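# Carry tube rack through self-closing door to desk

## Task

Move the tube rack from the counter, through the door that swings shut by itself, onto the desk. It counts only if the rack stands upright, each tube is seated all the way down in a hole, the door is closed at the end, and the grippers have released it and moved away. Either robot or both may work on it. It fails if the rack or any tube touches the floor, or if a robot falls or is left leaning.

## Robot and tools

Robots: r1 and r2 are identical Hello Robot Stretch 4 units. Each has an omni-wheel base, a lift riding on a mast, an arm that telescopes straight ahead, a wrist with yaw, pitch and roll joints, a two-finger gripper and four cameras of its own: <name>_head_camera, <name>_head_left_camera, <name>_head_right_camera, <name>_wrist_camera. A robot stands about 1.6 m tall, and its base rim is within 0.23 m of the base origin. Loose objects may occasionally get a small shove from outside.

Frames: every robot reports in its own frames. The base frame sits on the floor below the base centre, with x forward, y left and z up. hand_pose is given in this frame and marks a point between the open fingertips; with all wrist joints at 0 its axes line up with the base axes. Treat the printed value as approximate. The odometry frame is where the base frame was when the scene began. Only images, lidar_m and wrist_depth_mm tell you where one robot is relative to the other.

execute_actions: "actions" is a list holding one action or none. An empty list only returns state and images. The action maps "r1" and/or "r2" to that robot's commands, and everything in it starts at the same moment. Per robot you may give:
- "base": exactly one relative move, measured from the base's last reported position. translate_m is forward (+) or back, strafe_m is sideways with left +, each -2 to 2 metres, and the heading does not change. rotate_rad turns in place, counter-clockwise +, -3.2 to 3.2.
- "joints": absolute targets by name. lift_m 0 to 1.2; arm_m 0 to 0.55 (extension). wrist_yaw_rad -1.134 to 4.276: 0 points ahead, + turns left, 3.14 is folded back, and above 3.4 the arm can get in the way. wrist_pitch_rad -1.117 to 4.259: 0 is level, 1.57 points down. wrist_roll_rad -1.117 to 4.259: 0 keeps the fingers level, + rolls clockwise seen from behind. gripper_m -0.038 to 0.141 is the fingertip gap, and values below 0 squeeze the tips together. Targets outside a range get clipped and noted. Any other bad value or unknown key rejects the whole call.
- "pace": "slow", "default", "fast" or "max". Base top speeds are 0.1/0.3/0.4/0.6 m/s and 1/2/3/4 rad/s. When the lift is above 0.2 these drop, to as low as 0.3 m/s and 1 rad/s at 1.2 m.
- "contact_limits": {"arm_m": 0 to 0.75}, the force at which an arm motion stops (default 0.5).
- "end_of_arm": "enable_torque", sent by itself, restarts wrist or gripper motors that have shut off.
A joint or base you omit may still be driving toward its previous target. "cameras" is a list of camera names; null, omitted or ["all"] returns all of them, and [] returns none. If a result reports a stop, the remaining motion calls in that same reply are skipped.

wait: "seconds" from 0 to 10. Nothing new is commanded, and it returns the same state and images as an empty action.

zoom_image: "camera" plus "region" [x0, y0, x1, y1] in pixels of that camera's latest full image, origin at top left, at most 504x504. Head images are 420x560, the fisheye side cameras 420x672, and wrist images 616x392.

finished_scene: "scene" is the current scene's number. It is final, and the result tells you whether the goal was met.

Results: "pictures" lists the cameras in the order of the returned images. base_status and joint_status can read done, off_target (stopped short and maybe still pushing), contact_stop_at_<key> (blocked, so the part drops its target and may go slack: a lift can sag, wheels can roll), limit_stop_at_<name>, time_out or torque_fault. on_its_own describes things you did not command; its "held at" is the target a joint holds, not its position. lidar_m holds 12 distances in metres, one per 30° sector, starting straight ahead and going counter-clockwise (4th left, 7th behind, 10th right). It sees from about 0.15 m up to robot height, misses glass and thin legs, and "-" means nothing seen or closer than 0.25 m. wrist_depth_mm is a 7x7 grid of median depths from 100 to 2000 mm, listed from the top left. base_odometry counts wheel turns, so slipping shows up as travel. If turned_by_wheels and turned_by_imu differ by more than about 0.1 rad, expect a collision or slip and a heading error of about their difference. base_tilt reports forward/right lean in degrees with a fixed bias of up to about 1.5°. motor_effort gives the percent of maximum, with the peak in brackets. For the wheels, + turns the base right. An at-rest effort outside the rest range suggests a load or a push.

Gripping: command a gap below the object's width. Squeezing harder draws the object in by up to a third of that shortfall. Neither the gap reading nor "done" proves you are holding it; look for a change in gripper effort. Fingertips pressed onto a surface can stick, so lift first.

Self-collision: limit_stop_at_own_body means a joint was about to hit the robot or did. Moving that joint away from the body still works. The stop is likely with pitch below -0.2 combined with roll below -0.4 or above 4. To unfold at the start, send lift_m 0.4 with wrist_yaw_rad 0.

Avoid: contact between robots. Once bases touch, any further drive presses hard and can end the run. If both robots carry one load, their travel can differ by about 3 cm per metre, which strains the hands. Don't drive or turn with more than 1 kg held and arm_m above 0.2, especially at fast paces, and avoid a steady push or pull with the gripper high. limit_stop_at_tilt (lean over 6°) makes the lift, arm and wheels go slack. A wrist straining at full force, or a level gripper holding more than about 2 kg, causes torque_fault. Also avoid drops, slams, hard hits and letting the rack or tubes touch the floor.

Each tool is called after "Emit:" as a command line: name --argument value for each argument, lists and objects as JSON in quotes; but a table of rows of numbers goes row by row, as --pt "numbers of a row", without its own name.

## Session

Emit:
execute_actions --actions '[]'

Scene clock: 0.00 s.
r1.base_odometry: x=+0.000 y=+0.000 heading=+0.000 (m, m, rad; r1's odometry frame)
r1.turned_by_wheels: +0.000 (rad since the last result)
r1.turned_by_imu: +0.000 (rad since the last result)
r1.base_tilt: forward=+0.4 right=+0.3 (deg)
r1.lidar_m: 1.62 1.22 0.89 0.86 0.89 1.26 2.33 2.45 1.65 1.66 2.31 1.79
r1.base_status: not commanded
r1.joint_positions: lift_m=+0.203 arm_m=-0.002 wrist_yaw_rad=+3.205 wrist_pitch_rad=-0.002 wrist_roll_rad=+0.017 gripper_m=+0.057
r1.joint_status: not commanded
r1.motor_effort: lift_m=+20 arm_m=-1 wrist_yaw_rad=+0 wrist_pitch_rad=-5 wrist_roll_rad=-1 gripper_m=-2 wheel_0=+1 wheel_1=+0 wheel_2=+0 (%)
r1.hand_pose: x=-0.1250 y=+0.0690 z=+0.3818 quat_wxyz=(-0.032, +0.001, +0.009, +0.999) (m; r1's base frame)
r1.wrist_depth_mm: - 139 199 - - 1983 1281 / - - 137 - - 1921 1281 / - - 136 - - 1983 1281 / - 115 136 - - - 1308 / 184 138 - - - - 1281 / 208 1618 213 1576 217 1618 1281 / 210 1025 904 158 946 1008 1025
r2.base_odometry: x=+0.000 y=+0.000 heading=+0.000 (m, m, rad; r2's odometry frame)
r2.turned_by_wheels: +0.000 (rad since the last result)
r2.turned_by_imu: +0.000 (rad since the last result)
r2.base_tilt: forward=-0.2 right=+0.4 (deg)
r2.lidar_m: 1.64 2.10 2.14 2.72 1.64 2.71 2.06 1.85 1.91 2.19 1.25 1.27
r2.base_status: not commanded
r2.joint_positions: lift_m=+0.199 arm_m=+0.001 wrist_yaw_rad=+3.070 wrist_pitch_rad=-0.012 wrist_roll_rad=-0.010 gripper_m=+0.057
r2.joint_status: not commanded
r2.motor_effort: lift_m=+19 arm_m=-1 wrist_yaw_rad=-1 wrist_pitch_rad=-8 wrist_roll_rad=-2 gripper_m=-3 wheel_0=+0 wheel_1=+0 wheel_2=-1 (%)
r2.hand_pose: x=-0.1095 y=+0.1078 z=+0.3804 quat_wxyz=(+0.036, +0.006, -0.005, +0.999) (m; r2's base frame)
r2.wrist_depth_mm: - 142 - - - - - / - 122 171 - - - - / - 133 186 - - - - / 144 147 - - - - - / 1661 1863 - - - - - / 1060 1229 200 1336 196 1366 1397 / 820 831 917 - 931 891 976
pictures: r1_head_camera, r1_head_left_camera, r1_head_right_camera, r1_wrist_camera, r2_head_camera, r2_head_left_camera, r2_head_right_camera, r2_wrist_camera
Images, in order (width x height): r1_head_camera 420x560, r1_head_left_camera 420x672, r1_head_right_camera 420x672, r1_wrist_camera 616x392, r2_head_camera 420x560, r2_head_left_camera 420x672, r2_head_right_camera 420x672, r2_wrist_camera 616x392.

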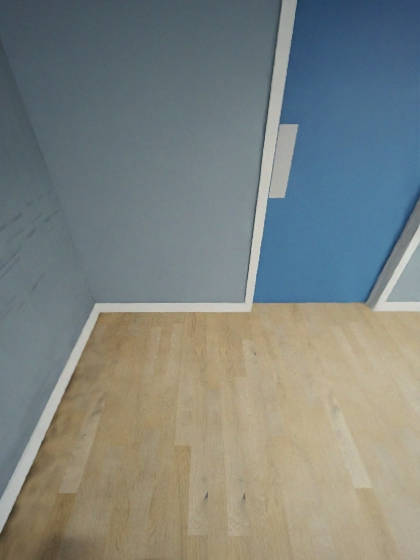

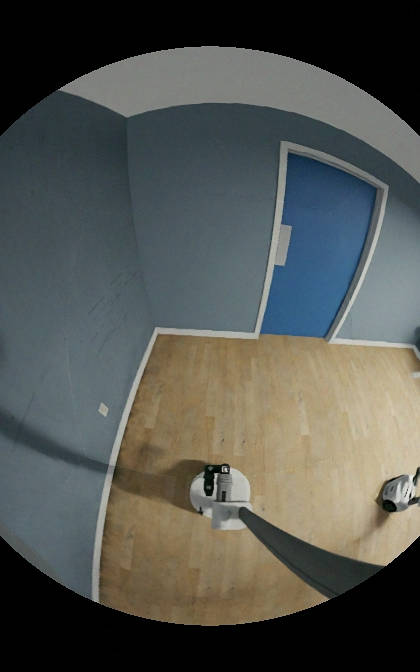

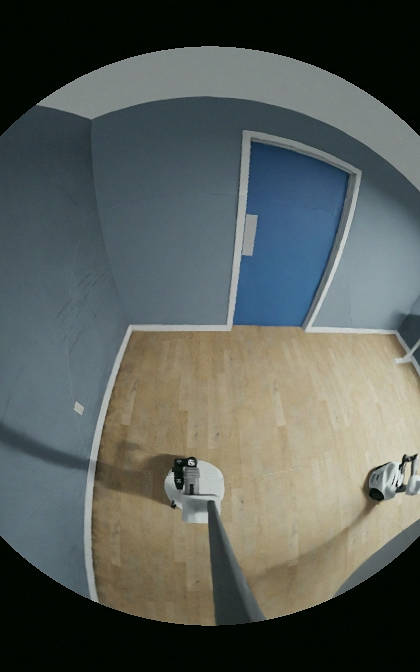

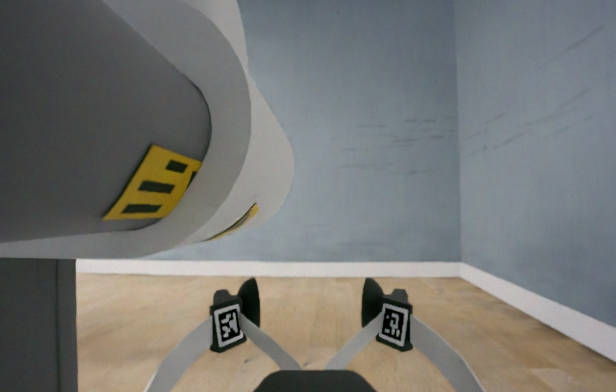

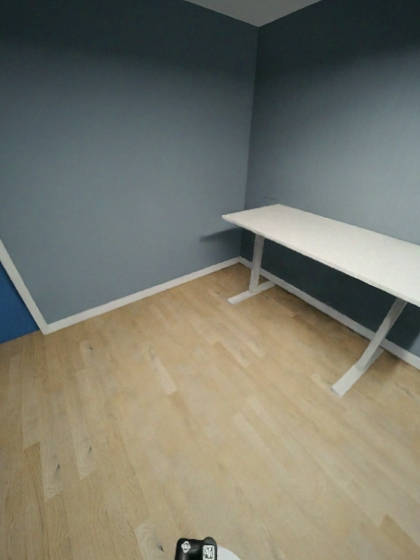

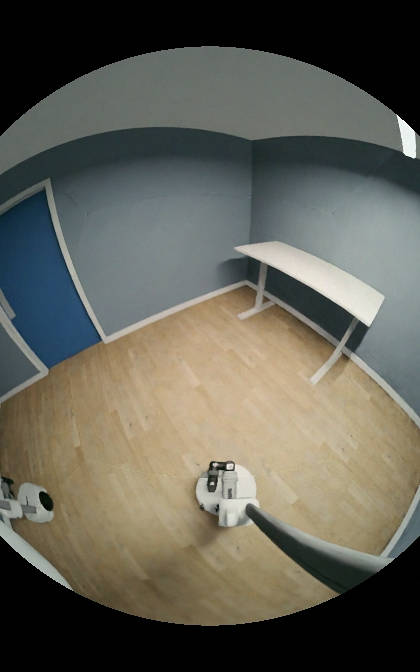

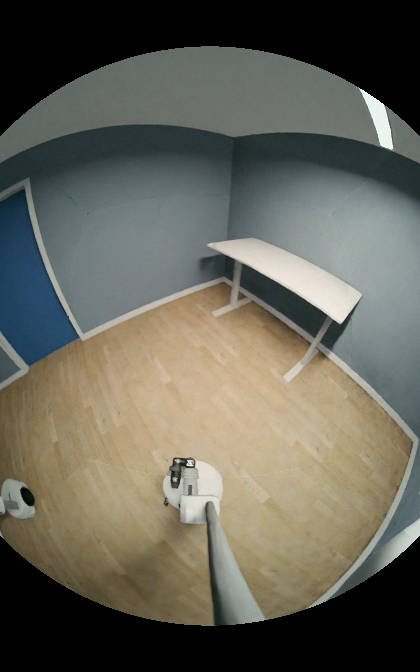

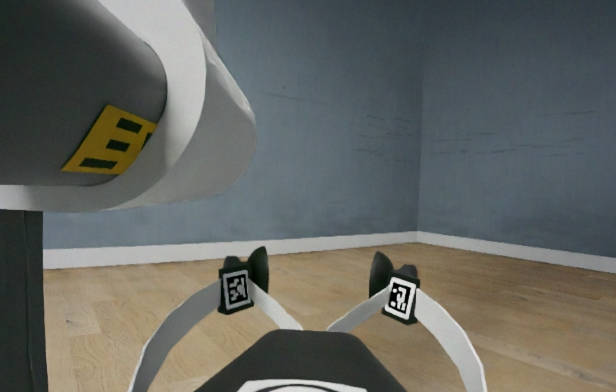

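Emit:
execute_actions --actions '[{"r1": {"base": {"strafe_m": -0.72}, "pace": "fast"}, "r2": {"base": {"rotate_rad": 0.75}, "joints": {"lift_m": 0.4, "wrist_yaw_rad": 0}, "pace": "fast"}}]' --cameras '["r1_head_camera", "r2_head_camera"]'

Emit:
execute_actions --actions '[{"r1": {"base": {"translate_m": 1.3}, "pace": "fast"}}]' --cameras '["r1_head_camera", "r1_head_left_camera", "r2_head_camera"]'

Scene clock: 35.43 s.
r1.base_odometry: x=+0.000 y=-0.720 heading=+0.000 (m, m, rad; r1's odometry frame)
r1.turned_by_wheels: +0.000 (rad since the last result)
r1.turned_by_imu: +0.001 (rad since the last result)
r1.base_tilt: forward=+0.4 right=+0.2 (deg)
r1.lidar_m: 1.66 1.72 1.65 1.58 1.65 2.32 2.36 2.46 0.97 1.05 2.28 1.76
r1.base_status: done
r1.joint_positions: lift_m=+0.203 arm_m=-0.002 wrist_yaw_rad=+3.205 wrist_pitch_rad=-0.002 wrist_roll_rad=+0.017 gripper_m=+0.057
r1.joint_status: not commanded
r1.motor_effort: lift_m=+20(20) arm_m=-1(1) wrist_yaw_rad=+0(1) wrist_pitch_rad=-6(6) wrist_roll_rad=+0(1) gripper_m=-4(3) wheel_0=-1(11) wheel_1=+1(12) wheel_2=+0(0) (%)
r1.hand_pose: x=-0.1250 y=+0.0690 z=+0.3818 quat_wxyz=(-0.032, +0.001, +0.009, +0.999) (m; r1's base frame)
r1.wrist_depth_mm: - 139 199 - - - - / - - 137 - - - - / - - 136 - - - - / - 115 136 - - - - / 185 138 - - - - - / 208 1661 213 1708 218 1618 1537 / 211 1008 904 158 946 1008 1025
r2.base_odometry: x=+0.000 y=+0.000 heading=+0.750 (m, m, rad; r2's odometry frame)
r2.turned_by_wheels: +0.750 (rad since the last result)
r2.turned_by_imu: +0.740 (rad since the last result)
r2.base_tilt: forward=-0.3 right=+0.5 (deg)
r2.lidar_m: 2.11 2.37 0.94 2.67 2.41 1.92 1.87 2.05 2.08 1.24 1.39 2.16
r2.base_status: done
r2.joint_positions: lift_m=+0.400 arm_m=+0.001 wrist_yaw_rad=+0.001 wrist_pitch_rad=-0.013 wrist_roll_rad=-0.010 gripper_m=+0.057
r2.joint_status: all done
r2.motor_effort: lift_m=+21(23) arm_m=-1(1) wrist_yaw_rad=-2(7) wrist_pitch_rad=-8(7) wrist_roll_rad=-2(1) gripper_m=-4(2) wheel_0=-1(7) wheel_1=+0(7) wheel_2=+0(7) (%)
r2.hand_pose: x=+0.4605 y=-0.0873 z=+0.5816 quat_wxyz=(+1.000, -0.005, -0.006, +0.000) (m; r2's base frame)
r2.wrist_depth_mm: - - - 1921 1808 1756 1661 / - - - 1921 1863 1756 1661 / - - - 1983 1808 1708 1661 / - - - 1921 1863 1756 1708 / - - - 1921 1863 1756 1708 / 1708 1808 200 1921 196 1756 1708 / 1229 1205 1336 - 1366 1308 1430
pictures: r1_head_camera, r2_head_camera
Images, in order (width x height): r1_head_camera 420x560, r2_head_camera 420x560.

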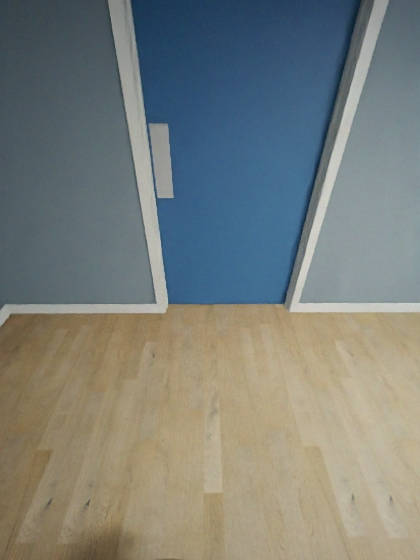

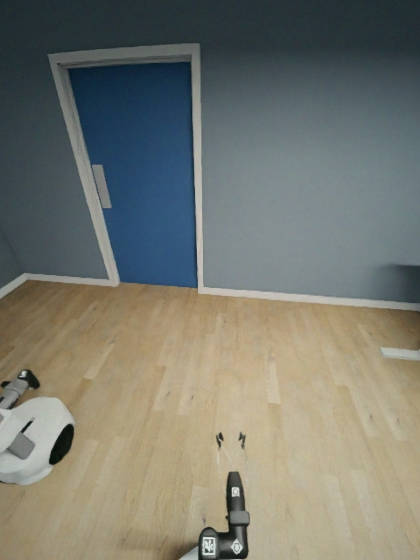

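Scene clock: 40.03 s.
r1.base_odometry: x=+1.300 y=-0.720 heading=+0.000 (m, m, rad; r1's odometry frame)
r1.turned_by_wheels: +0.000 (rad since the last result)
r1.turned_by_imu: -0.002 (rad since the last result)
r1.base_tilt: forward=+0.4 right=+0.2 (deg)
r1.lidar_m: 0.40 0.45 0.49 1.54 1.64 2.29 3.76 1.85 2.48 1.31 0.59 0.45
r1.base_status: done
r1.joint_positions: lift_m=+0.203 arm_m=-0.002 wrist_yaw_rad=+3.205 wrist_pitch_rad=-0.002 wrist_roll_rad=+0.017 gripper_m=+0.057
r1.joint_status: not commanded
r1.motor_effort: lift_m=+20(20) arm_m=-1(1) wrist_yaw_rad=-2(1) wrist_pitch_rad=-6(6) wrist_roll_rad=+1(0) gripper_m=-3(3) wheel_0=-1(13) wheel_1=-1(5) wheel_2=+1(9) (%)
r1.hand_pose: x=-0.1250 y=+0.0690 z=+0.3818 quat_wxyz=(-0.032, +0.001, +0.009, +0.999) (m; r1's base frame)
r1.wrist_depth_mm: - 139 198 - - - - / - - 137 - - - - / - - 136 - - - - / - 114 136 - - - - / 185 138 - - - - - / 208 1618 212 1661 219 1576 1576 / 211 1042 904 158 960 1008 1025
r2.base_odometry: x=+0.000 y=+0.000 heading=+0.750 (m, m, rad; r2's odometry frame)
r2.turned_by_wheels: +0.000 (rad since the last result)
r2.turned_by_imu: -0.002 (rad since the last result)
r2.base_tilt: forward=-0.2 right=+0.4 (deg)
r2.lidar_m: 2.10 1.86 2.72 2.68 2.41 1.87 1.85 2.05 2.07 1.26 1.39 2.14
r2.base_status: not commanded
r2.joint_positions: lift_m=+0.400 arm_m=+0.001 wrist_yaw_rad=+0.001 wrist_pitch_rad=-0.013 wrist_roll_rad=-0.010 gripper_m=+0.057
r2.joint_status: not commanded
r2.motor_effort: lift_m=+21(21) arm_m=-1(1) wrist_yaw_rad=-2(1) wrist_pitch_rad=-7(7) wrist_roll_rad=-2(3) gripper_m=-4(3) wheel_0=+0(0) wheel_1=+0(0) wheel_2=+0(0) (%)
r2.hand_pose: x=+0.4605 y=-0.0873 z=+0.5816 quat_wxyz=(+1.000, -0.005, -0.006, +0.000) (m; r2's base frame)
r2.wrist_depth_mm: - - - 1921 1863 1708 1708 / - - - 1921 1863 1808 1661 / - - - 1921 1863 1756 1708 / - - - 1921 1863 1808 1708 / - 1808 - 1921 1863 1756 1708 / 1618 1537 200 1921 196 1808 1661 / 1255 1205 1336 - 1366 1308 1430
pictures: r1_head_camera, r1_head_left_camera, r2_head_camera
Images, in order (width x height): r1_head_camera 420x560, r1_head_left_camera 420x672, r2_head_camera 420x560.

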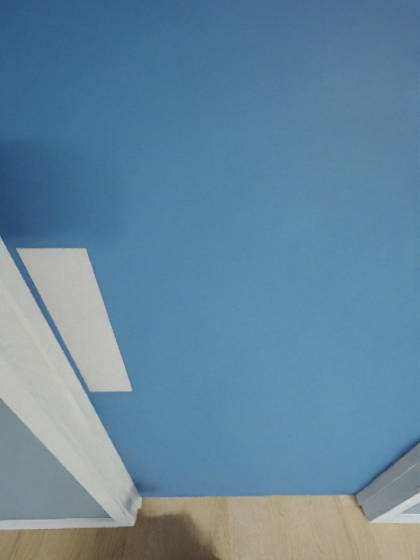

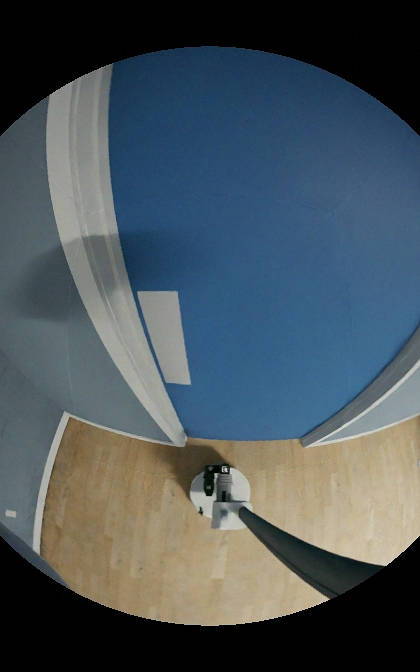

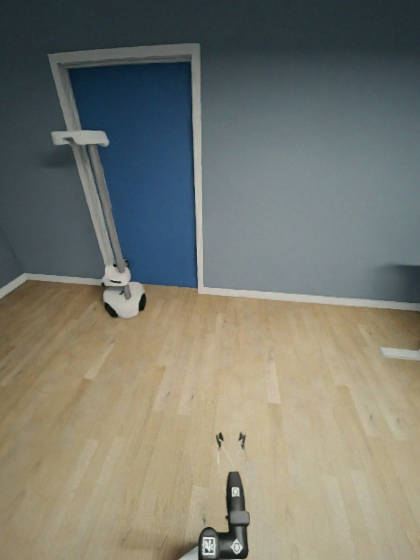

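Emit:
execute_actions --actions '[{"r1": {"base": {"strafe_m": -0.05}}, "r2": {"base": {"strafe_m": 0.9}, "pace": "fast"}}]' --cameras '[]'

Emit:
execute_actions --actions '[{"r1": {"base": {"translate_m": 0.8}, "pace": "slow"}}]' --cameras '["r1_head_camera", "r1_head_left_camera", "r2_head_camera"]'

Scene clock: 50.97 s.
r1.base_odometry: x=+1.300 y=-0.770 heading=+0.000 (m, m, rad; r1's odometry frame)
r1.turned_by_wheels: +0.000 (rad since the last result)
r1.turned_by_imu: -0.002 (rad since the last result)
r1.base_tilt: forward=+0.4 right=+0.3 (deg)
r1.lidar_m: 0.41 0.44 0.49 1.51 1.68 2.37 1.44 3.78 2.43 1.29 0.59 0.41
r1.base_status: done
r1.joint_positions: lift_m=+0.203 arm_m=-0.002 wrist_yaw_rad=+3.205 wrist_pitch_rad=-0.002 wrist_roll_rad=+0.017 gripper_m=+0.057
r1.joint_status: not commanded
r1.motor_effort: lift_m=+20(20) arm_m=+0(1) wrist_yaw_rad=-1(0) wrist_pitch_rad=-6(6) wrist_roll_rad=+1(0) gripper_m=-4(3) wheel_0=+0(8) wheel_1=+0(8) wheel_2=+1(2) (%)
r1.hand_pose: x=-0.1250 y=+0.0690 z=+0.3818 quat_wxyz=(-0.032, +0.001, +0.009, +0.999) (m; r1's base frame)
r1.wrist_depth_mm: - 139 198 - - - - / - - 137 - - - - / - - 136 - - - - / - 114 136 - - - - / 185 138 - - - - - / 208 1618 212 1618 219 1537 1537 / 211 1025 904 159 946 1008 1025
r2.base_odometry: x=-0.613 y=+0.659 heading=+0.750 (m, m, rad; r2's odometry frame)
r2.turned_by_wheels: +0.000 (rad since the last result)
r2.turned_by_imu: +0.001 (rad since the last result)
r2.base_tilt: forward=-0.2 right=+0.4 (deg)
r2.lidar_m: 1.67 2.26 1.82 1.78 1.95 1.79 1.74 1.92 2.90 2.17 2.34 2.27
r2.base_status: done
r2.joint_positions: lift_m=+0.400 arm_m=+0.001 wrist_yaw_rad=+0.000 wrist_pitch_rad=-0.013 wrist_roll_rad=-0.010 gripper_m=+0.057
r2.joint_status: not commanded
r2.motor_effort: lift_m=+20(21) arm_m=-1(1) wrist_yaw_rad=+0(0) wrist_pitch_rad=-7(7) wrist_roll_rad=-2(0) gripper_m=-3(3) wheel_0=+1(12) wheel_1=-2(8) wheel_2=-1(2) (%)
r2.hand_pose: x=+0.4605 y=-0.0874 z=+0.5817 quat_wxyz=(+1.000, -0.005, -0.006, +0.000) (m; r2's base frame)
r2.wrist_depth_mm: - - - - 1983 1863 1756 / - - - - - 1863 1808 / - - - - - 1921 1863 / - - - - - 1863 1808 / - - - - - 1921 1863 / 1708 1756 200 1499 196 1863 1808 / 1255 1205 1336 - 1397 1336 1430
pictures: none
No camera images: the call's "cameras" was empty. Leave "cameras" out to get every camera's image.

action 0: r1: "base": translate_m = 0.8 would last too long for one action: at the pace "slow" translate_m can be at most 0.766 in either direction: name a faster pace, or command the rest in another action

Emit:
execute_actions --actions '[{"r1": {"base": {"translate_m": 0.3}, "pace": "slow"}}]' --cameras '["r1_head_camera", "r1_head_left_camera", "r2_head_camera"]'

Scene clock: 57.80 s.
r1.base_odometry: x=+1.600 y=-0.770 heading=+0.000 (m, m, rad; r1's odometry frame)
r1.turned_by_wheels: +0.000 (rad since the last result)
r1.turned_by_imu: -0.002 (rad since the last result)
r1.base_tilt: forward=+0.4 right=+0.3 (deg)
r1.lidar_m: - 0.25 0.33 0.34 1.68 2.34 1.75 4.14 2.44 0.57 0.26 0.25
r1.base_status: done
r1.joint_positions: lift_m=+0.203 arm_m=-0.002 wrist_yaw_rad=+3.205 wrist_pitch_rad=-0.002 wrist_roll_rad=+0.017 gripper_m=+0.057
r1.joint_status: not commanded
r1.motor_effort: lift_m=+20(20) arm_m=-1(0) wrist_yaw_rad=-1(1) wrist_pitch_rad=-6(7) wrist_roll_rad=+1(0) gripper_m=-3(3) wheel_0=+5(5) wheel_1=+8(11) wheel_2=-14(20) (%)
r1.hand_pose: x=-0.1250 y=+0.0690 z=+0.3818 quat_wxyz=(-0.032, +0.001, +0.009, +0.999) (m; r1's base frame)
r1.wrist_depth_mm: - 139 199 - - - - / - - 137 - - - - / - - 136 - - - - / - 114 136 - - - - / 185 138 - - - - - / 208 1576 212 1661 219 1576 1537 / 211 1025 904 159 960 1025 1025
r2.base_odometry: x=-0.613 y=+0.659 heading=+0.750 (m, m, rad; r2's odometry frame)
r2.turned_by_wheels: +0.000 (rad since the last result)
r2.turned_by_imu: -0.002 (rad since the last result)
r2.base_tilt: forward=-0.2 right=+0.4 (deg)
r2.lidar_m: 1.97 2.31 1.79 1.78 1.95 1.79 1.73 1.94 2.93 2.15 2.34 2.28
r2.base_status: not commanded
r2.joint_positions: lift_m=+0.400 arm_m=+0.001 wrist_yaw_rad=+0.000 wrist_pitch_rad=-0.013 wrist_roll_rad=-0.010 gripper_m=+0.057
r2.joint_status: not commanded
r2.motor_effort: lift_m=+20(20) arm_m=-1(1) wrist_yaw_rad=+0(0) wrist_pitch_rad=-8(8) wrist_roll_rad=-1(2) gripper_m=-3(3) wheel_0=+1(1) wheel_1=-3(2) wheel_2=-1(1) (%)
r2.hand_pose: x=+0.4605 y=-0.0874 z=+0.5817 quat_wxyz=(+1.000, -0.005, -0.006, +0.000) (m; r2's base frame)
r2.wrist_depth_mm: - - - - - 1863 1808 / - - - - - 1863 1808 / - - - - - 1863 1808 / - - - - - 1863 1808 / - - - - - 1863 1863 / 1708 1756 201 1756 196 1863 1808 / 1229 1229 1336 - 1366 1336 1397
pictures: r1_head_camera, r1_head_left_camera, r2_head_camera
Images, in order (width x height): r1_head_camera 420x560, r1_head_left_camera 420x672, r2_head_camera 420x560.

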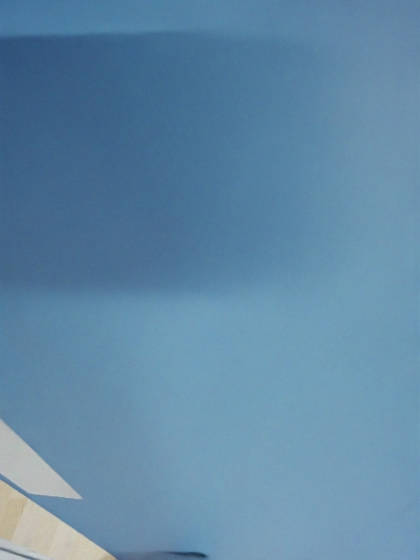

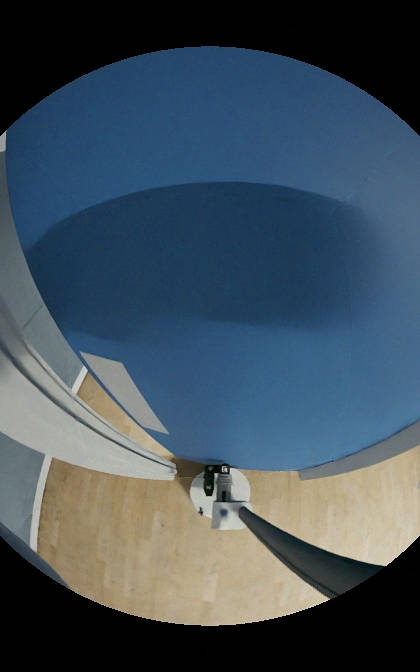

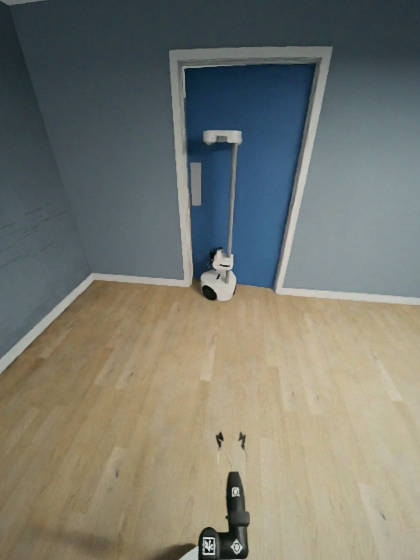

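Emit:
execute_actions --actions '[{"r1": {"base": {"translate_m": 0.7}}, "r2": {"base": {"translate_m": 1.0}, "pace": "fast"}}]' --cameras '["r1_head_camera", "r1_head_left_camera", "r2_head_camera"]'

Scene clock: 69.70 s.
r1.base_odometry: x=+2.299 y=-0.770 heading=+0.000 (m, m, rad; r1's odometry frame)
r1.turned_by_wheels: +0.000 (rad since the last result)
r1.turned_by_imu: -0.005 (rad since the last result)
r1.base_tilt: forward=+0.4 right=+0.3 (deg)
r1.lidar_m: 0.27 2.24 1.63 1.59 0.69 0.59 1.44 4.86 0.32 0.25 - 0.25
r1.base_status: done
r1.joint_positions: lift_m=+0.203 arm_m=-0.002 wrist_yaw_rad=+3.205 wrist_pitch_rad=-0.002 wrist_roll_rad=+0.017 gripper_m=+0.057
r1.joint_status: not commanded
r1.motor_effort: lift_m=+20(20) arm_m=+0(0) wrist_yaw_rad=+0(1) wrist_pitch_rad=-6(5) wrist_roll_rad=+1(0) gripper_m=-4(1) wheel_0=+7(17) wheel_1=-3(11) wheel_2=-4(25) (%)
r1.hand_pose: x=-0.1250 y=+0.0690 z=+0.3818 quat_wxyz=(-0.032, +0.001, +0.009, +0.999) (m; r1's base frame)
r1.wrist_depth_mm: - 139 199 - - 621 591 / - - 137 - - 640 597 / - - 136 - - 640 585 / - 115 136 - - 634 591 / 185 138 - 1921 - 627 585 / 208 1618 213 1618 219 627 585 / 210 1025 904 159 960 574 580
r2.base_odometry: x=+0.118 y=+1.340 heading=+0.750 (m, m, rad; r2's odometry frame)
r2.turned_by_wheels: +0.000 (rad since the last result)
r2.turned_by_imu: -0.004 (rad since the last result)
r2.base_tilt: forward=-0.2 right=+0.5 (deg)
r2.lidar_m: 1.30 1.33 1.68 1.64 1.81 2.73 2.74 2.99 2.28 2.27 1.57 1.38
r2.base_status: done
r2.joint_positions: lift_m=+0.400 arm_m=+0.001 wrist_yaw_rad=+0.000 wrist_pitch_rad=-0.013 wrist_roll_rad=-0.010 gripper_m=+0.057
r2.joint_status: not commanded
r2.motor_effort: lift_m=+20(20) arm_m=-1(1) wrist_yaw_rad=+0(0) wrist_pitch_rad=-7(8) wrist_roll_rad=-3(2) gripper_m=-4(3) wheel_0=-2(7) wheel_1=+0(5) wheel_2=+1(13) (%)
r2.hand_pose: x=+0.4605 y=-0.0874 z=+0.5817 quat_wxyz=(+1.000, -0.005, -0.006, +0.000) (m; r2's base frame)
r2.wrist_depth_mm: 1182 1138 1098 - 1661 1255 1025 / 1182 1138 1118 - 1708 1255 1042 / 1205 1118 1118 - 1618 1255 1060 / 1182 1138 1160 - 1661 1255 1025 / 1205 1138 1078 - 1499 1255 1025 / 1229 1138 200 1576 196 1182 1042 / 1182 1160 1118 - 1366 1118 1025
pictures: r1_head_camera, r1_head_left_camera, r2_head_camera
Images, in order (width x height): r1_head_camera 420x560, r1_head_left_camera 420x672, r2_head_camera 420x560.

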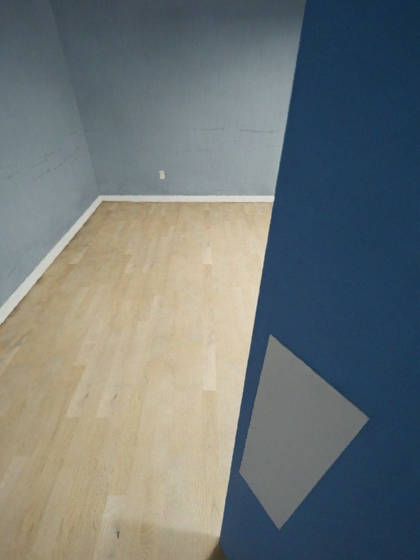

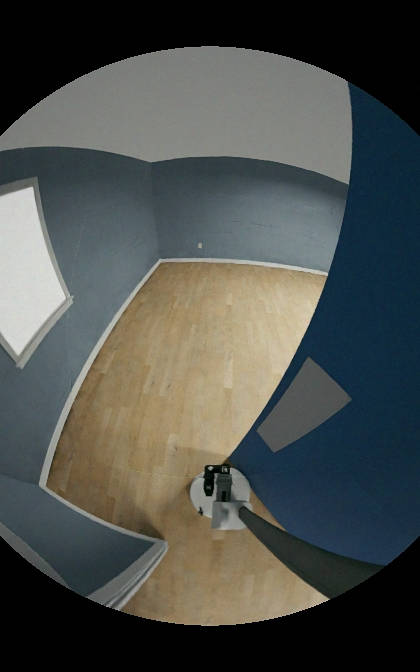

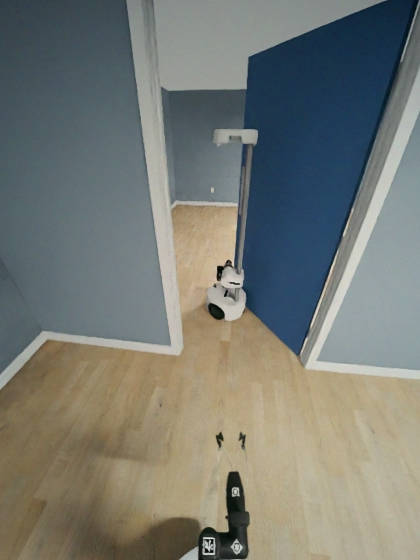

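Emit:
execute_actions --actions '[{"r1": {"base": {"strafe_m": -0.5}}, "r2": {"base": {"rotate_rad": -0.13}}}]' --cameras '["r1_head_camera", "r1_head_right_camera", "r2_head_camera"]'

Scene clock: 79.97 s.
r1.base_odometry: x=+2.299 y=-1.270 heading=-0.001 (m, m, rad; r1's odometry frame)
r1.turned_by_wheels: +0.000 (rad since the last result)
r1.turned_by_imu: +0.000 (rad since the last result)
r1.base_tilt: forward=+0.4 right=+0.3 (deg)
r1.lidar_m: 4.08 2.93 2.14 1.95 0.97 1.76 0.53 0.25 0.25 - 0.25 0.35
r1.base_status: done
r1.joint_positions: lift_m=+0.203 arm_m=-0.002 wrist_yaw_rad=+3.205 wrist_pitch_rad=-0.002 wrist_roll_rad=+0.017 gripper_m=+0.057
r1.joint_status: not commanded
r1.motor_effort: lift_m=+20(20) arm_m=-1(1) wrist_yaw_rad=+0(0) wrist_pitch_rad=-6(6) wrist_roll_rad=+0(0) gripper_m=-4(4) wheel_0=+3(23) wheel_1=-7(17) wheel_2=+0(8) (%)
r1.hand_pose: x=-0.1250 y=+0.0690 z=+0.3818 quat_wxyz=(-0.032, +0.001, +0.009, +0.999) (m; r1's base frame)
r1.wrist_depth_mm: - 139 198 - - - - / - - 137 - - - - / - - 136 - - - - / - 114 136 - - - - / 184 138 - - 1921 - - / 208 445 212 1661 218 1576 1576 / 211 418 750 158 960 1008 1025
r2.base_odometry: x=+0.118 y=+1.340 heading=+0.620 (m, m, rad; r2's odometry frame)
r2.turned_by_wheels: -0.130 (rad since the last result)
r2.turned_by_imu: -0.131 (rad since the last result)
r2.base_tilt: forward=-0.2 right=+0.5 (deg)
r2.lidar_m: 1.70 1.31 1.73 1.66 1.73 2.37 2.74 2.87 2.38 2.29 1.80 1.37
r2.base_status: done
r2.joint_positions: lift_m=+0.400 arm_m=+0.001 wrist_yaw_rad=+0.000 wrist_pitch_rad=-0.013 wrist_roll_rad=-0.010 gripper_m=+0.057
r2.joint_status: not commanded
r2.motor_effort: lift_m=+20(20) arm_m=-1(1) wrist_yaw_rad=-1(0) wrist_pitch_rad=-7(7) wrist_roll_rad=+0(1) gripper_m=-3(3) wheel_0=+2(3) wheel_1=-1(7) wheel_2=+0(6) (%)
r2.hand_pose: x=+0.4605 y=-0.0874 z=+0.5817 quat_wxyz=(+1.000, -0.005, -0.006, +0.000) (m; r2's base frame)
r2.wrist_depth_mm: 1078 1060 - - - 1182 991 / 1078 1042 - - - 1205 960 / 1060 1060 - - - 1182 991 / 1078 1060 - - - 1182 976 / 1078 1078 - - 1708 1308 991 / 1078 1060 200 1921 196 1118 976 / 1060 1060 1336 - 1366 1008 991
pictures: r1_head_camera, r1_head_right_camera, r2_head_camera
Images, in order (width x height): r1_head_camera 420x560, r1_head_right_camera 420x672, r2_head_camera 420x560.

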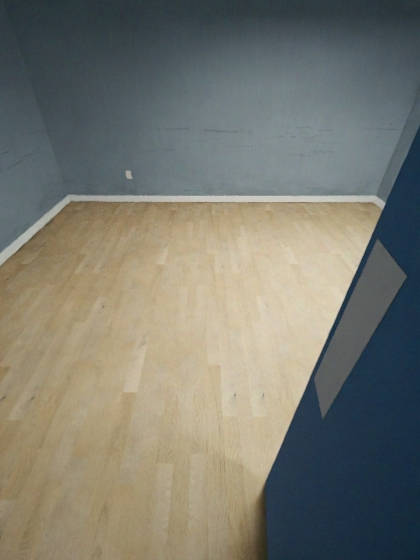

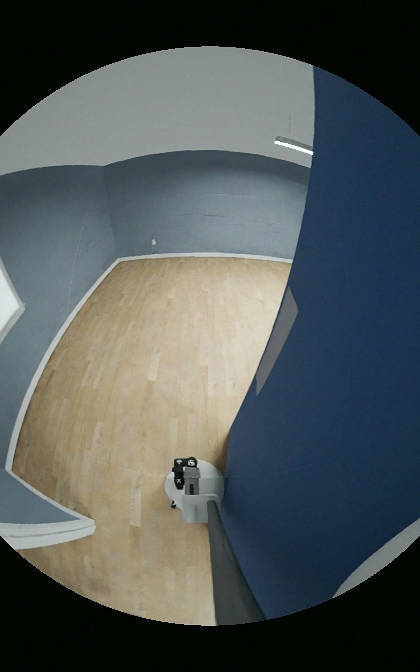

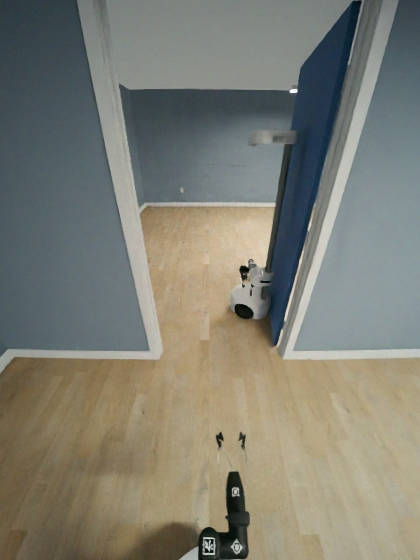

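Emit:
execute_actions --actions '[{"r1": {"base": {"strafe_m": -0.25}}, "r2": {"base": {"translate_m": 0.9}, "pace": "fast"}}]' --cameras '["r1_head_camera", "r1_head_right_camera", "r2_head_camera"]'

Scene clock: 95.47 s.
r1.base_odometry: x=+1.800 y=-0.668 heading=+0.828 (m, m, rad; r1's odometry frame)
r1.turned_by_wheels: +0.829 (rad since the last result)
r1.turned_by_imu: +0.786 (rad since the last result)
r1.base_tilt: forward=+0.4 right=+0.2 (deg)
r1.lidar_m: 1.68 1.46 0.25 0.25 0.47 0.32 0.26 0.26 0.25 0.25 - 0.25
r1.base_status: strafe_m contact_stop (by the wheels' count: +0.826 of -0.250)
r1.joint_positions: lift_m=+0.203 arm_m=-0.002 wrist_yaw_rad=+3.205 wrist_pitch_rad=-0.002 wrist_roll_rad=+0.017 gripper_m=+0.057
r1.joint_status: not commanded
r1.on_its_own: the wheels are slack since a contact_stop
r1.motor_effort: lift_m=+20(20) arm_m=+0(0) wrist_yaw_rad=-1(6) wrist_pitch_rad=-6(7) wrist_roll_rad=+0(1) gripper_m=-4(2) wheel_0=+0(32) wheel_1=+0(36) wheel_2=+0(3) (%)
r1.hand_pose: x=-0.1250 y=+0.0690 z=+0.3818 quat_wxyz=(-0.032, +0.001, +0.009, +0.999) (m; r1's base frame)
r1.wrist_depth_mm: - 139 199 - 715 - - / - - 137 492 564 661 - / - - 136 530 - - - / - 114 136 - - - - / 185 138 - - - - - / 208 1618 213 1661 219 1576 1537 / 211 1008 891 158 488 521 976
r2.base_odometry: x=+0.851 y=+1.863 heading=+0.620 (m, m, rad; r2's odometry frame)
r2.turned_by_wheels: +0.000 (rad since the last result)
r2.turned_by_imu: -0.006 (rad since the last result)
r2.base_tilt: forward=-0.2 right=+0.5 (deg)
r2.lidar_m: 0.35 0.31 0.54 1.32 1.74 2.34 3.75 3.83 2.41 1.43 0.65 0.58
r2.base_status: done
r2.joint_positions: lift_m=+0.400 arm_m=+0.001 wrist_yaw_rad=+0.000 wrist_pitch_rad=-0.013 wrist_roll_rad=-0.010 gripper_m=+0.057
r2.joint_status: not commanded
r2.motor_effort: lift_m=+20(20) arm_m=-1(1) wrist_yaw_rad=+1(0) wrist_pitch_rad=-8(8) wrist_roll_rad=+0(2) gripper_m=-2(3) wheel_0=-2(6) wheel_1=+0(7) wheel_2=+0(10) (%)
r2.hand_pose: x=+0.4605 y=-0.0874 z=+0.5817 quat_wxyz=(+1.000, -0.005, -0.006, +0.000) (m; r2's base frame)
r2.wrist_depth_mm: - 262 452 402 362 330 307 / - 266 449 402 366 330 309 / - 266 449 402 368 332 312 / 591 264 449 404 364 332 312 / 597 266 452 404 362 334 312 / 281 265 200 399 196 329 310 / 206 209 436 - 362 324 309
pictures: r1_head_camera, r1_head_right_camera, r2_head_camera
Images, in order (width x height): r1_head_camera 420x560, r1_head_right_camera 420x672, r2_head_camera 420x560.

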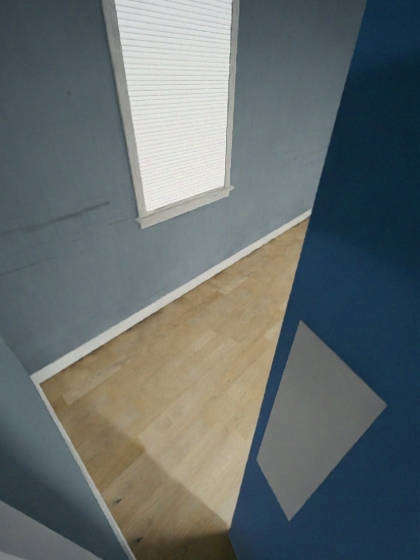

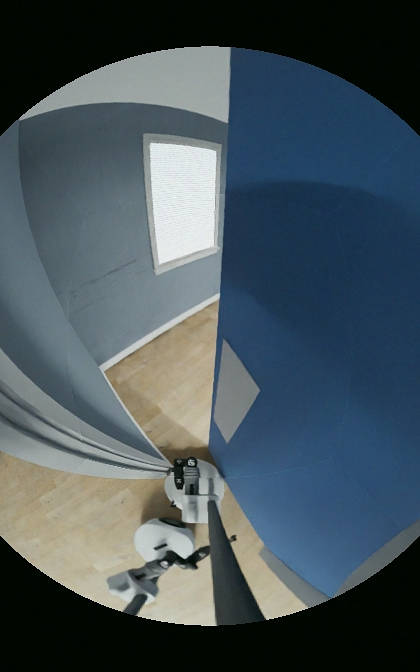

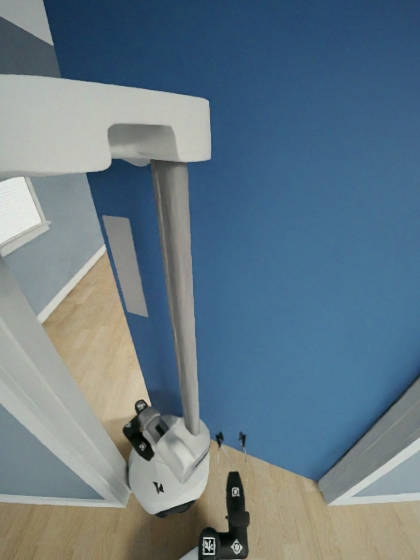

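Door hit its stop and pushed r1 back; back r2 away immediately.

Emit:
execute_actions --actions '[{"r2": {"base": {"translate_m": -0.5}, "pace": "fast"}, "r1": {"base": {"rotate_rad": -0.79}}}]' --cameras '["r1_head_right_camera", "r2_head_camera"]'

Scene clock: 101.03 s.
r1.base_odometry: x=+1.800 y=-0.668 heading=+0.038 (m, m, rad; r1's odometry frame)
r1.turned_by_wheels: -0.790 (rad since the last result)
r1.turned_by_imu: -0.801 (rad since the last result)
r1.base_tilt: forward=+0.4 right=+0.3 (deg)
r1.lidar_m: 0.25 0.25 1.54 0.25 0.25 3.34 0.80 0.58 2.60 0.34 0.25 -
r1.base_status: done
r1.joint_positions: lift_m=+0.203 arm_m=-0.002 wrist_yaw_rad=+3.205 wrist_pitch_rad=-0.002 wrist_roll_rad=+0.017 gripper_m=+0.057
r1.joint_status: not commanded
r1.motor_effort: lift_m=+20(20) arm_m=+0(0) wrist_yaw_rad=-1(1) wrist_pitch_rad=-6(5) wrist_roll_rad=+1(0) gripper_m=-3(4) wheel_0=+11(20) wheel_1=+1(5) wheel_2=-8(8) (%)
r1.hand_pose: x=-0.1250 y=+0.0690 z=+0.3818 quat_wxyz=(-0.032, +0.001, +0.009, +0.999) (m; r1's base frame)
r1.wrist_depth_mm: - 139 199 - - - 193 / - - 137 - - - 195 / - - 136 - - - 196 / - 114 136 - - - 197 / 185 138 - - - - 197 / 208 1618 213 1336 219 1576 196 / 211 1008 917 158 960 1008 195
r2.base_odometry: x=+0.444 y=+1.573 heading=+0.620 (m, m, rad; r2's odometry frame)
r2.turned_by_wheels: +0.000 (rad since the last result)
r2.turned_by_imu: -0.001 (rad since the last result)
r2.base_tilt: forward=-0.2 right=+0.4 (deg)
r2.lidar_m: 0.79 0.81 1.20 1.66 1.75 2.35 3.17 3.30 2.40 2.26 1.18 1.04
r2.base_status: done
r2.joint_positions: lift_m=+0.400 arm_m=+0.001 wrist_yaw_rad=+0.000 wrist_pitch_rad=-0.013 wrist_roll_rad=-0.010 gripper_m=+0.057
r2.joint_status: not commanded
r2.motor_effort: lift_m=+20(20) arm_m=-1(1) wrist_yaw_rad=+0(0) wrist_pitch_rad=-7(8) wrist_roll_rad=+0(2) gripper_m=-3(2) wheel_0=+0(6) wheel_1=+2(4) wheel_2=+1(13) (%)
r2.hand_pose: x=+0.4605 y=-0.0874 z=+0.5817 quat_wxyz=(+1.000, -0.005, -0.006, +0.000) (m; r2's base frame)
r2.wrist_depth_mm: 647 - 976 904 831 750 691 / 634 - 991 904 820 750 699 / 654 - 991 917 809 759 707 / 661 - 991 904 820 750 699 / 668 615 609 904 820 759 699 / 654 1464 200 917 196 741 699 / 676 788 831 - 820 723 707
pictures: r1_head_right_camera, r2_head_camera
Images, in order (width x height): r1_head_right_camera 420x672, r2_head_camera 420x560.

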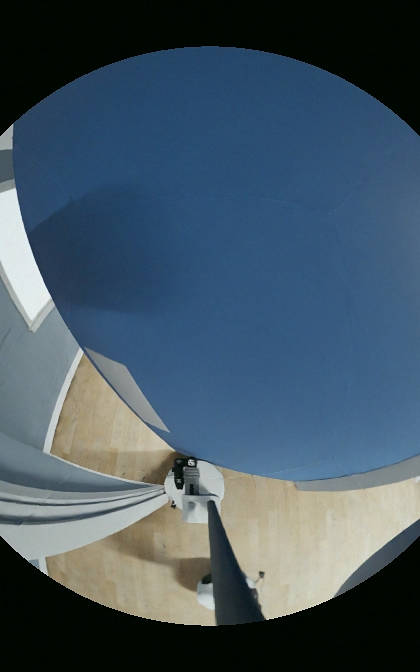

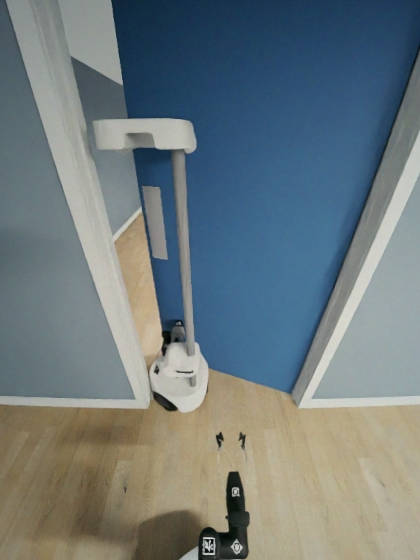

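Emit:
execute_actions --actions '[{"r1": {"base": {"strafe_m": -0.12}}}]' --cameras '[]'

Emit:
execute_actions --actions '[{"r1": {"base": {"translate_m": 0.5}}}]' --cameras '[]'

Emit:
execute_actions --actions '[{"r1": {"base": {"strafe_m": -0.43}}}]' --cameras '[]'

Emit:
execute_actions --actions '[{"r1": {"base": {"translate_m": 0.18}}}]' --cameras '["r1_head_right_camera", "r2_head_camera"]'

Scene clock: 114.20 s.
r1.base_odometry: x=+1.804 y=-0.788 heading=+0.039 (m, m, rad; r1's odometry frame)
r1.turned_by_wheels: +0.000 (rad since the last result)
r1.turned_by_imu: +0.000 (rad since the last result)
r1.base_tilt: forward=+0.4 right=+0.3 (deg)
r1.lidar_m: 0.25 0.26 1.65 0.30 0.31 2.30 0.55 0.59 2.55 0.32 0.25 -
r1.base_status: done
r1.joint_positions: lift_m=+0.203 arm_m=-0.002 wrist_yaw_rad=+3.205 wrist_pitch_rad=-0.002 wrist_roll_rad=+0.017 gripper_m=+0.057
r1.joint_status: not commanded
r1.motor_effort: lift_m=+20(20) arm_m=+0(1) wrist_yaw_rad=-1(1) wrist_pitch_rad=-6(6) wrist_roll_rad=+0(0) gripper_m=-1(5) wheel_0=+11(22) wheel_1=+2(5) wheel_2=-9(8) (%)
r1.hand_pose: x=-0.1250 y=+0.0690 z=+0.3818 quat_wxyz=(-0.032, +0.001, +0.009, +0.999) (m; r1's base frame)
r1.wrist_depth_mm: - 139 198 - - - - / - - 137 - - - - / - - 136 - - - - / - 115 136 - - - - / 185 138 - - - - - / 208 1618 213 960 219 1618 1576 / 211 1042 904 158 960 1025 1025
r2.base_odometry: x=+0.444 y=+1.573 heading=+0.620 (m, m, rad; r2's odometry frame)
r2.turned_by_wheels: +0.000 (rad since the last result)
r2.turned_by_imu: -0.002 (rad since the last result)
r2.base_tilt: forward=-0.2 right=+0.5 (deg)
r2.lidar_m: 0.78 0.88 1.17 1.65 1.74 2.36 3.18 3.27 2.38 2.29 1.19 1.00
r2.base_status: not commanded
r2.joint_positions: lift_m=+0.400 arm_m=+0.001 wrist_yaw_rad=+0.000 wrist_pitch_rad=-0.013 wrist_roll_rad=-0.010 gripper_m=+0.057
r2.joint_status: not commanded
r2.motor_effort: lift_m=+20(20) arm_m=-1(1) wrist_yaw_rad=+0(1) wrist_pitch_rad=-7(8) wrist_roll_rad=-2(2) gripper_m=-2(2) wheel_0=-1(0) wheel_1=+1(2) wheel_2=+1(1) (%)
r2.hand_pose: x=+0.4605 y=-0.0874 z=+0.5817 quat_wxyz=(+1.000, -0.005, -0.006, +0.000) (m; r2's base frame)
r2.wrist_depth_mm: 647 - 1060 917 842 759 691 / 640 - 1078 917 842 759 707 / 654 - 1078 931 854 768 707 / 661 - 1098 917 854 768 715 / 661 - 603 723 842 768 707 / 668 1708 200 640 196 759 715 / 668 1118 891 - 842 732 707
pictures: none
No camera images: the call's "cameras" was empty. Leave "cameras" out to get every camera's image.

Scene clock: 117.33 s.
r1.base_odometry: x=+2.303 y=-0.769 heading=+0.039 (m, m, rad; r1's odometry frame)
r1.turned_by_wheels: +0.000 (rad since the last result)
r1.turned_by_imu: -0.003 (rad since the last result)
r1.base_tilt: forward=+0.4 right=+0.3 (deg)
r1.lidar_m: 0.28 2.23 1.61 1.57 0.75 0.57 1.08 4.83 0.31 0.25 - 0.25
r1.base_status: done
r1.joint_positions: lift_m=+0.203 arm_m=-0.002 wrist_yaw_rad=+3.205 wrist_pitch_rad=-0.002 wrist_roll_rad=+0.017 gripper_m=+0.057
r1.joint_status: not commanded
r1.motor_effort: lift_m=+20(20) arm_m=+0(0) wrist_yaw_rad=-1(0) wrist_pitch_rad=-7(6) wrist_roll_rad=+0(0) gripper_m=-6(2) wheel_0=+6(13) wheel_1=-3(9) wheel_2=-4(23) (%)
r1.hand_pose: x=-0.1250 y=+0.0690 z=+0.3818 quat_wxyz=(-0.032, +0.001, +0.009, +0.999) (m; r1's base frame)
r1.wrist_depth_mm: - 139 199 - - 615 615 / - - 137 - - 621 609 / - - 136 - - 615 603 / - 114 136 - - 615 609 / 185 138 - - - 609 603 / 208 1618 213 1397 218 603 597 / 210 1008 904 158 960 597 591
r2.base_odometry: x=+0.444 y=+1.573 heading=+0.620 (m, m, rad; r2's odometry frame)
r2.turned_by_wheels: +0.000 (rad since the last result)
r2.turned_by_imu: -0.001 (rad since the last result)
r2.base_tilt: forward=-0.2 right=+0.4 (deg)
r2.lidar_m: 1.27 0.94 1.20 1.64 1.74 2.34 3.19 3.31 2.39 2.26 1.20 1.01
r2.base_status: not commanded
r2.joint_positions: lift_m=+0.400 arm_m=+0.001 wrist_yaw_rad=+0.000 wrist_pitch_rad=-0.013 wrist_roll_rad=-0.010 gripper_m=+0.057
r2.joint_status: not commanded
r2.motor_effort: lift_m=+20(20) arm_m=-1(1) wrist_yaw_rad=+0(0) wrist_pitch_rad=-7(8) wrist_roll_rad=-1(0) gripper_m=-3(3) wheel_0=+0(1) wheel_1=+2(2) wheel_2=+0(0) (%)
r2.hand_pose: x=+0.4605 y=-0.0874 z=+0.5817 quat_wxyz=(+1.000, -0.005, -0.006, +0.000) (m; r2's base frame)
r2.wrist_depth_mm: 640 - - 1464 1118 866 732 / 647 - - 1464 1118 866 723 / 647 - - 1464 1118 866 741 / 668 - - 1397 1118 866 723 / 654 - - 1308 1060 866 723 / 661 1808 200 1182 196 831 732 / 683 1160 1205 - 1042 798 723
pictures: none
No camera images: the call's "cameras" was empty. Leave "cameras" out to get every camera's image.

Scene clock: 120.10 s.
r1.base_odometry: x=+2.320 y=-1.198 heading=+0.039 (m, m, rad; r1's odometry frame)
r1.turned_by_wheels: +0.000 (rad since the last result)
r1.turned_by_imu: +0.002 (rad since the last result)
r1.base_tilt: forward=+0.4 right=+0.2 (deg)
r1.lidar_m: 4.07 2.83 2.05 2.01 0.90 1.35 1.08 0.30 0.25 - 0.25 0.27
r1.base_status: done
r1.joint_positions: lift_m=+0.203 arm_m=-0.002 wrist_yaw_rad=+3.205 wrist_pitch_rad=-0.002 wrist_roll_rad=+0.017 gripper_m=+0.057
r1.joint_status: not commanded
r1.motor_effort: lift_m=+20(20) arm_m=+0(1) wrist_yaw_rad=-1(1) wrist_pitch_rad=-6(6) wrist_roll_rad=+0(1) gripper_m=-4(2) wheel_0=+6(18) wheel_1=-3(14) wheel_2=+1(9) (%)
r1.hand_pose: x=-0.1250 y=+0.0690 z=+0.3818 quat_wxyz=(-0.032, +0.001, +0.009, +0.999) (m; r1's base frame)
r1.wrist_depth_mm: - 139 199 - - - - / - - 137 - - - - / - - 136 - - - - / - 115 136 - - - - / 184 138 - - - - - / 208 554 212 1661 219 1576 1537 / 211 512 904 159 960 1008 1025
r2.base_odometry: x=+0.444 y=+1.573 heading=+0.620 (m, m, rad; r2's odometry frame)
r2.turned_by_wheels: +0.000 (rad since the last result)
r2.turned_by_imu: -0.001 (rad since the last result)
r2.base_tilt: forward=-0.2 right=+0.5 (deg)
r2.lidar_m: 1.32 0.94 1.19 1.66 1.73 2.36 3.17 3.29 2.43 2.30 1.17 1.02
r2.base_status: not commanded
r2.joint_positions: lift_m=+0.400 arm_m=+0.001 wrist_yaw_rad=+0.000 wrist_pitch_rad=-0.013 wrist_roll_rad=-0.010 gripper_m=+0.057
r2.joint_status: not commanded
r2.motor_effort: lift_m=+20(20) arm_m=-1(1) wrist_yaw_rad=+0(0) wrist_pitch_rad=-8(8) wrist_roll_rad=+0(1) gripper_m=-3(2) wheel_0=-1(0) wheel_1=+1(2) wheel_2=+1(1) (%)
r2.hand_pose: x=+0.4605 y=-0.0874 z=+0.5817 quat_wxyz=(+1.000, -0.005, -0.006, +0.000) (m; r2's base frame)
r2.wrist_depth_mm: 654 - - - - 1098 759 / 640 - - - - 1118 778 / 654 - - - - 1118 778 / 647 - - - - 1098 750 / 661 - - - 1118 1078 750 / 661 1756 200 1808 196 976 759 / 668 1138 1366 - 1078 891 723
pictures: none
No camera images: the call's "cameras" was empty. Leave "cameras" out to get every camera's image.

Scene clock: 122.07 s.
r1.base_odometry: x=+2.500 y=-1.191 heading=+0.039 (m, m, rad; r1's odometry frame)
r1.turned_by_wheels: +0.000 (rad since the last result)
r1.turned_by_imu: +0.000 (rad since the last result)
r1.base_tilt: forward=+0.4 right=+0.3 (deg)
r1.lidar_m: 3.88 2.83 2.06 1.98 1.02 1.06 1.29 0.28 0.25 - 0.25 0.25
r1.base_status: done
r1.joint_positions: lift_m=+0.203 arm_m=-0.002 wrist_yaw_rad=+3.205 wrist_pitch_rad=-0.002 wrist_roll_rad=+0.017 gripper_m=+0.057
r1.joint_status: not commanded
r1.motor_effort: lift_m=+20(20) arm_m=-1(0) wrist_yaw_rad=+0(1) wrist_pitch_rad=-6(6) wrist_roll_rad=+0(0) gripper_m=+0(1) wheel_0=+6(11) wheel_1=-2(5) wheel_2=-1(10) (%)
r1.hand_pose: x=-0.1250 y=+0.0690 z=+0.3818 quat_wxyz=(-0.032, +0.001, +0.009, +0.999) (m; r1's base frame)
r1.wrist_depth_mm: - 139 199 - - - - / - - 137 - - - - / - - 136 - - - - / - 115 136 - - - - / 185 138 - - - - - / 208 539 213 1618 219 1576 1537 / 211 508 904 158 960 1008 1025
r2.base_odometry: x=+0.444 y=+1.573 heading=+0.620 (m, m, rad; r2's odometry frame)
r2.turned_by_wheels: +0.000 (rad since the last result)
r2.turned_by_imu: -0.001 (rad since the last result)
r2.base_tilt: forward=-0.3 right=+0.4 (deg)
r2.lidar_m: 1.49 0.90 1.20 1.65 1.72 2.35 3.20 3.29 2.39 2.29 1.24 1.04
r2.base_status: not commanded
r2.joint_positions: lift_m=+0.400 arm_m=+0.001 wrist_yaw_rad=+0.000 wrist_pitch_rad=-0.013 wrist_roll_rad=-0.010 gripper_m=+0.057
r2.joint_status: not commanded
r2.motor_effort: lift_m=+20(20) arm_m=-1(1) wrist_yaw_rad=+2(2) wrist_pitch_rad=-7(8) wrist_roll_rad=+1(1) gripper_m=-3(4) wheel_0=+0(0) wheel_1=+1(1) wheel_2=+0(1) (%)
r2.hand_pose: x=+0.4605 y=-0.0874 z=+0.5817 quat_wxyz=(+1.000, -0.005, -0.006, +0.000) (m; r2's base frame)
r2.wrist_depth_mm: 647 - - - - 1118 750 / 654 - - - - 1098 778 / 654 - - - - 1118 788 / 654 - - - - 1098 759 / 661 - - - 1308 1078 741 / 661 1808 200 1756 196 991 750 / 683 1182 1336 - 1308 891 732
pictures: r1_head_right_camera, r2_head_camera
Images, in order (width x height): r1_head_right_camera 420x672, r2_head_camera 420x560.

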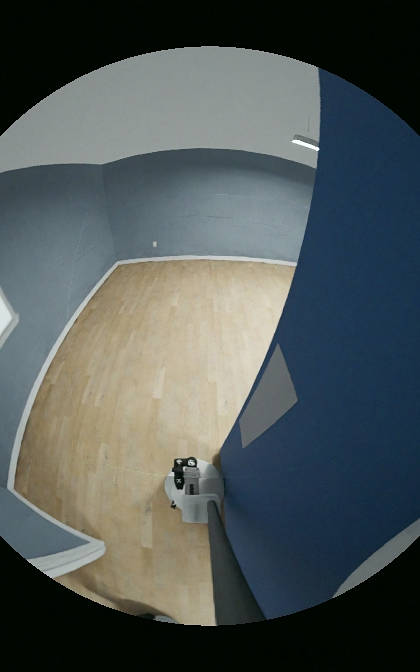

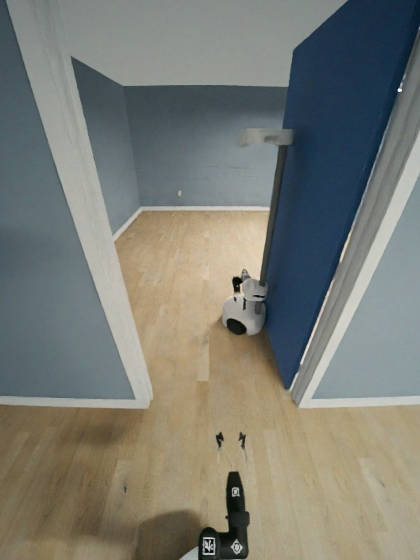

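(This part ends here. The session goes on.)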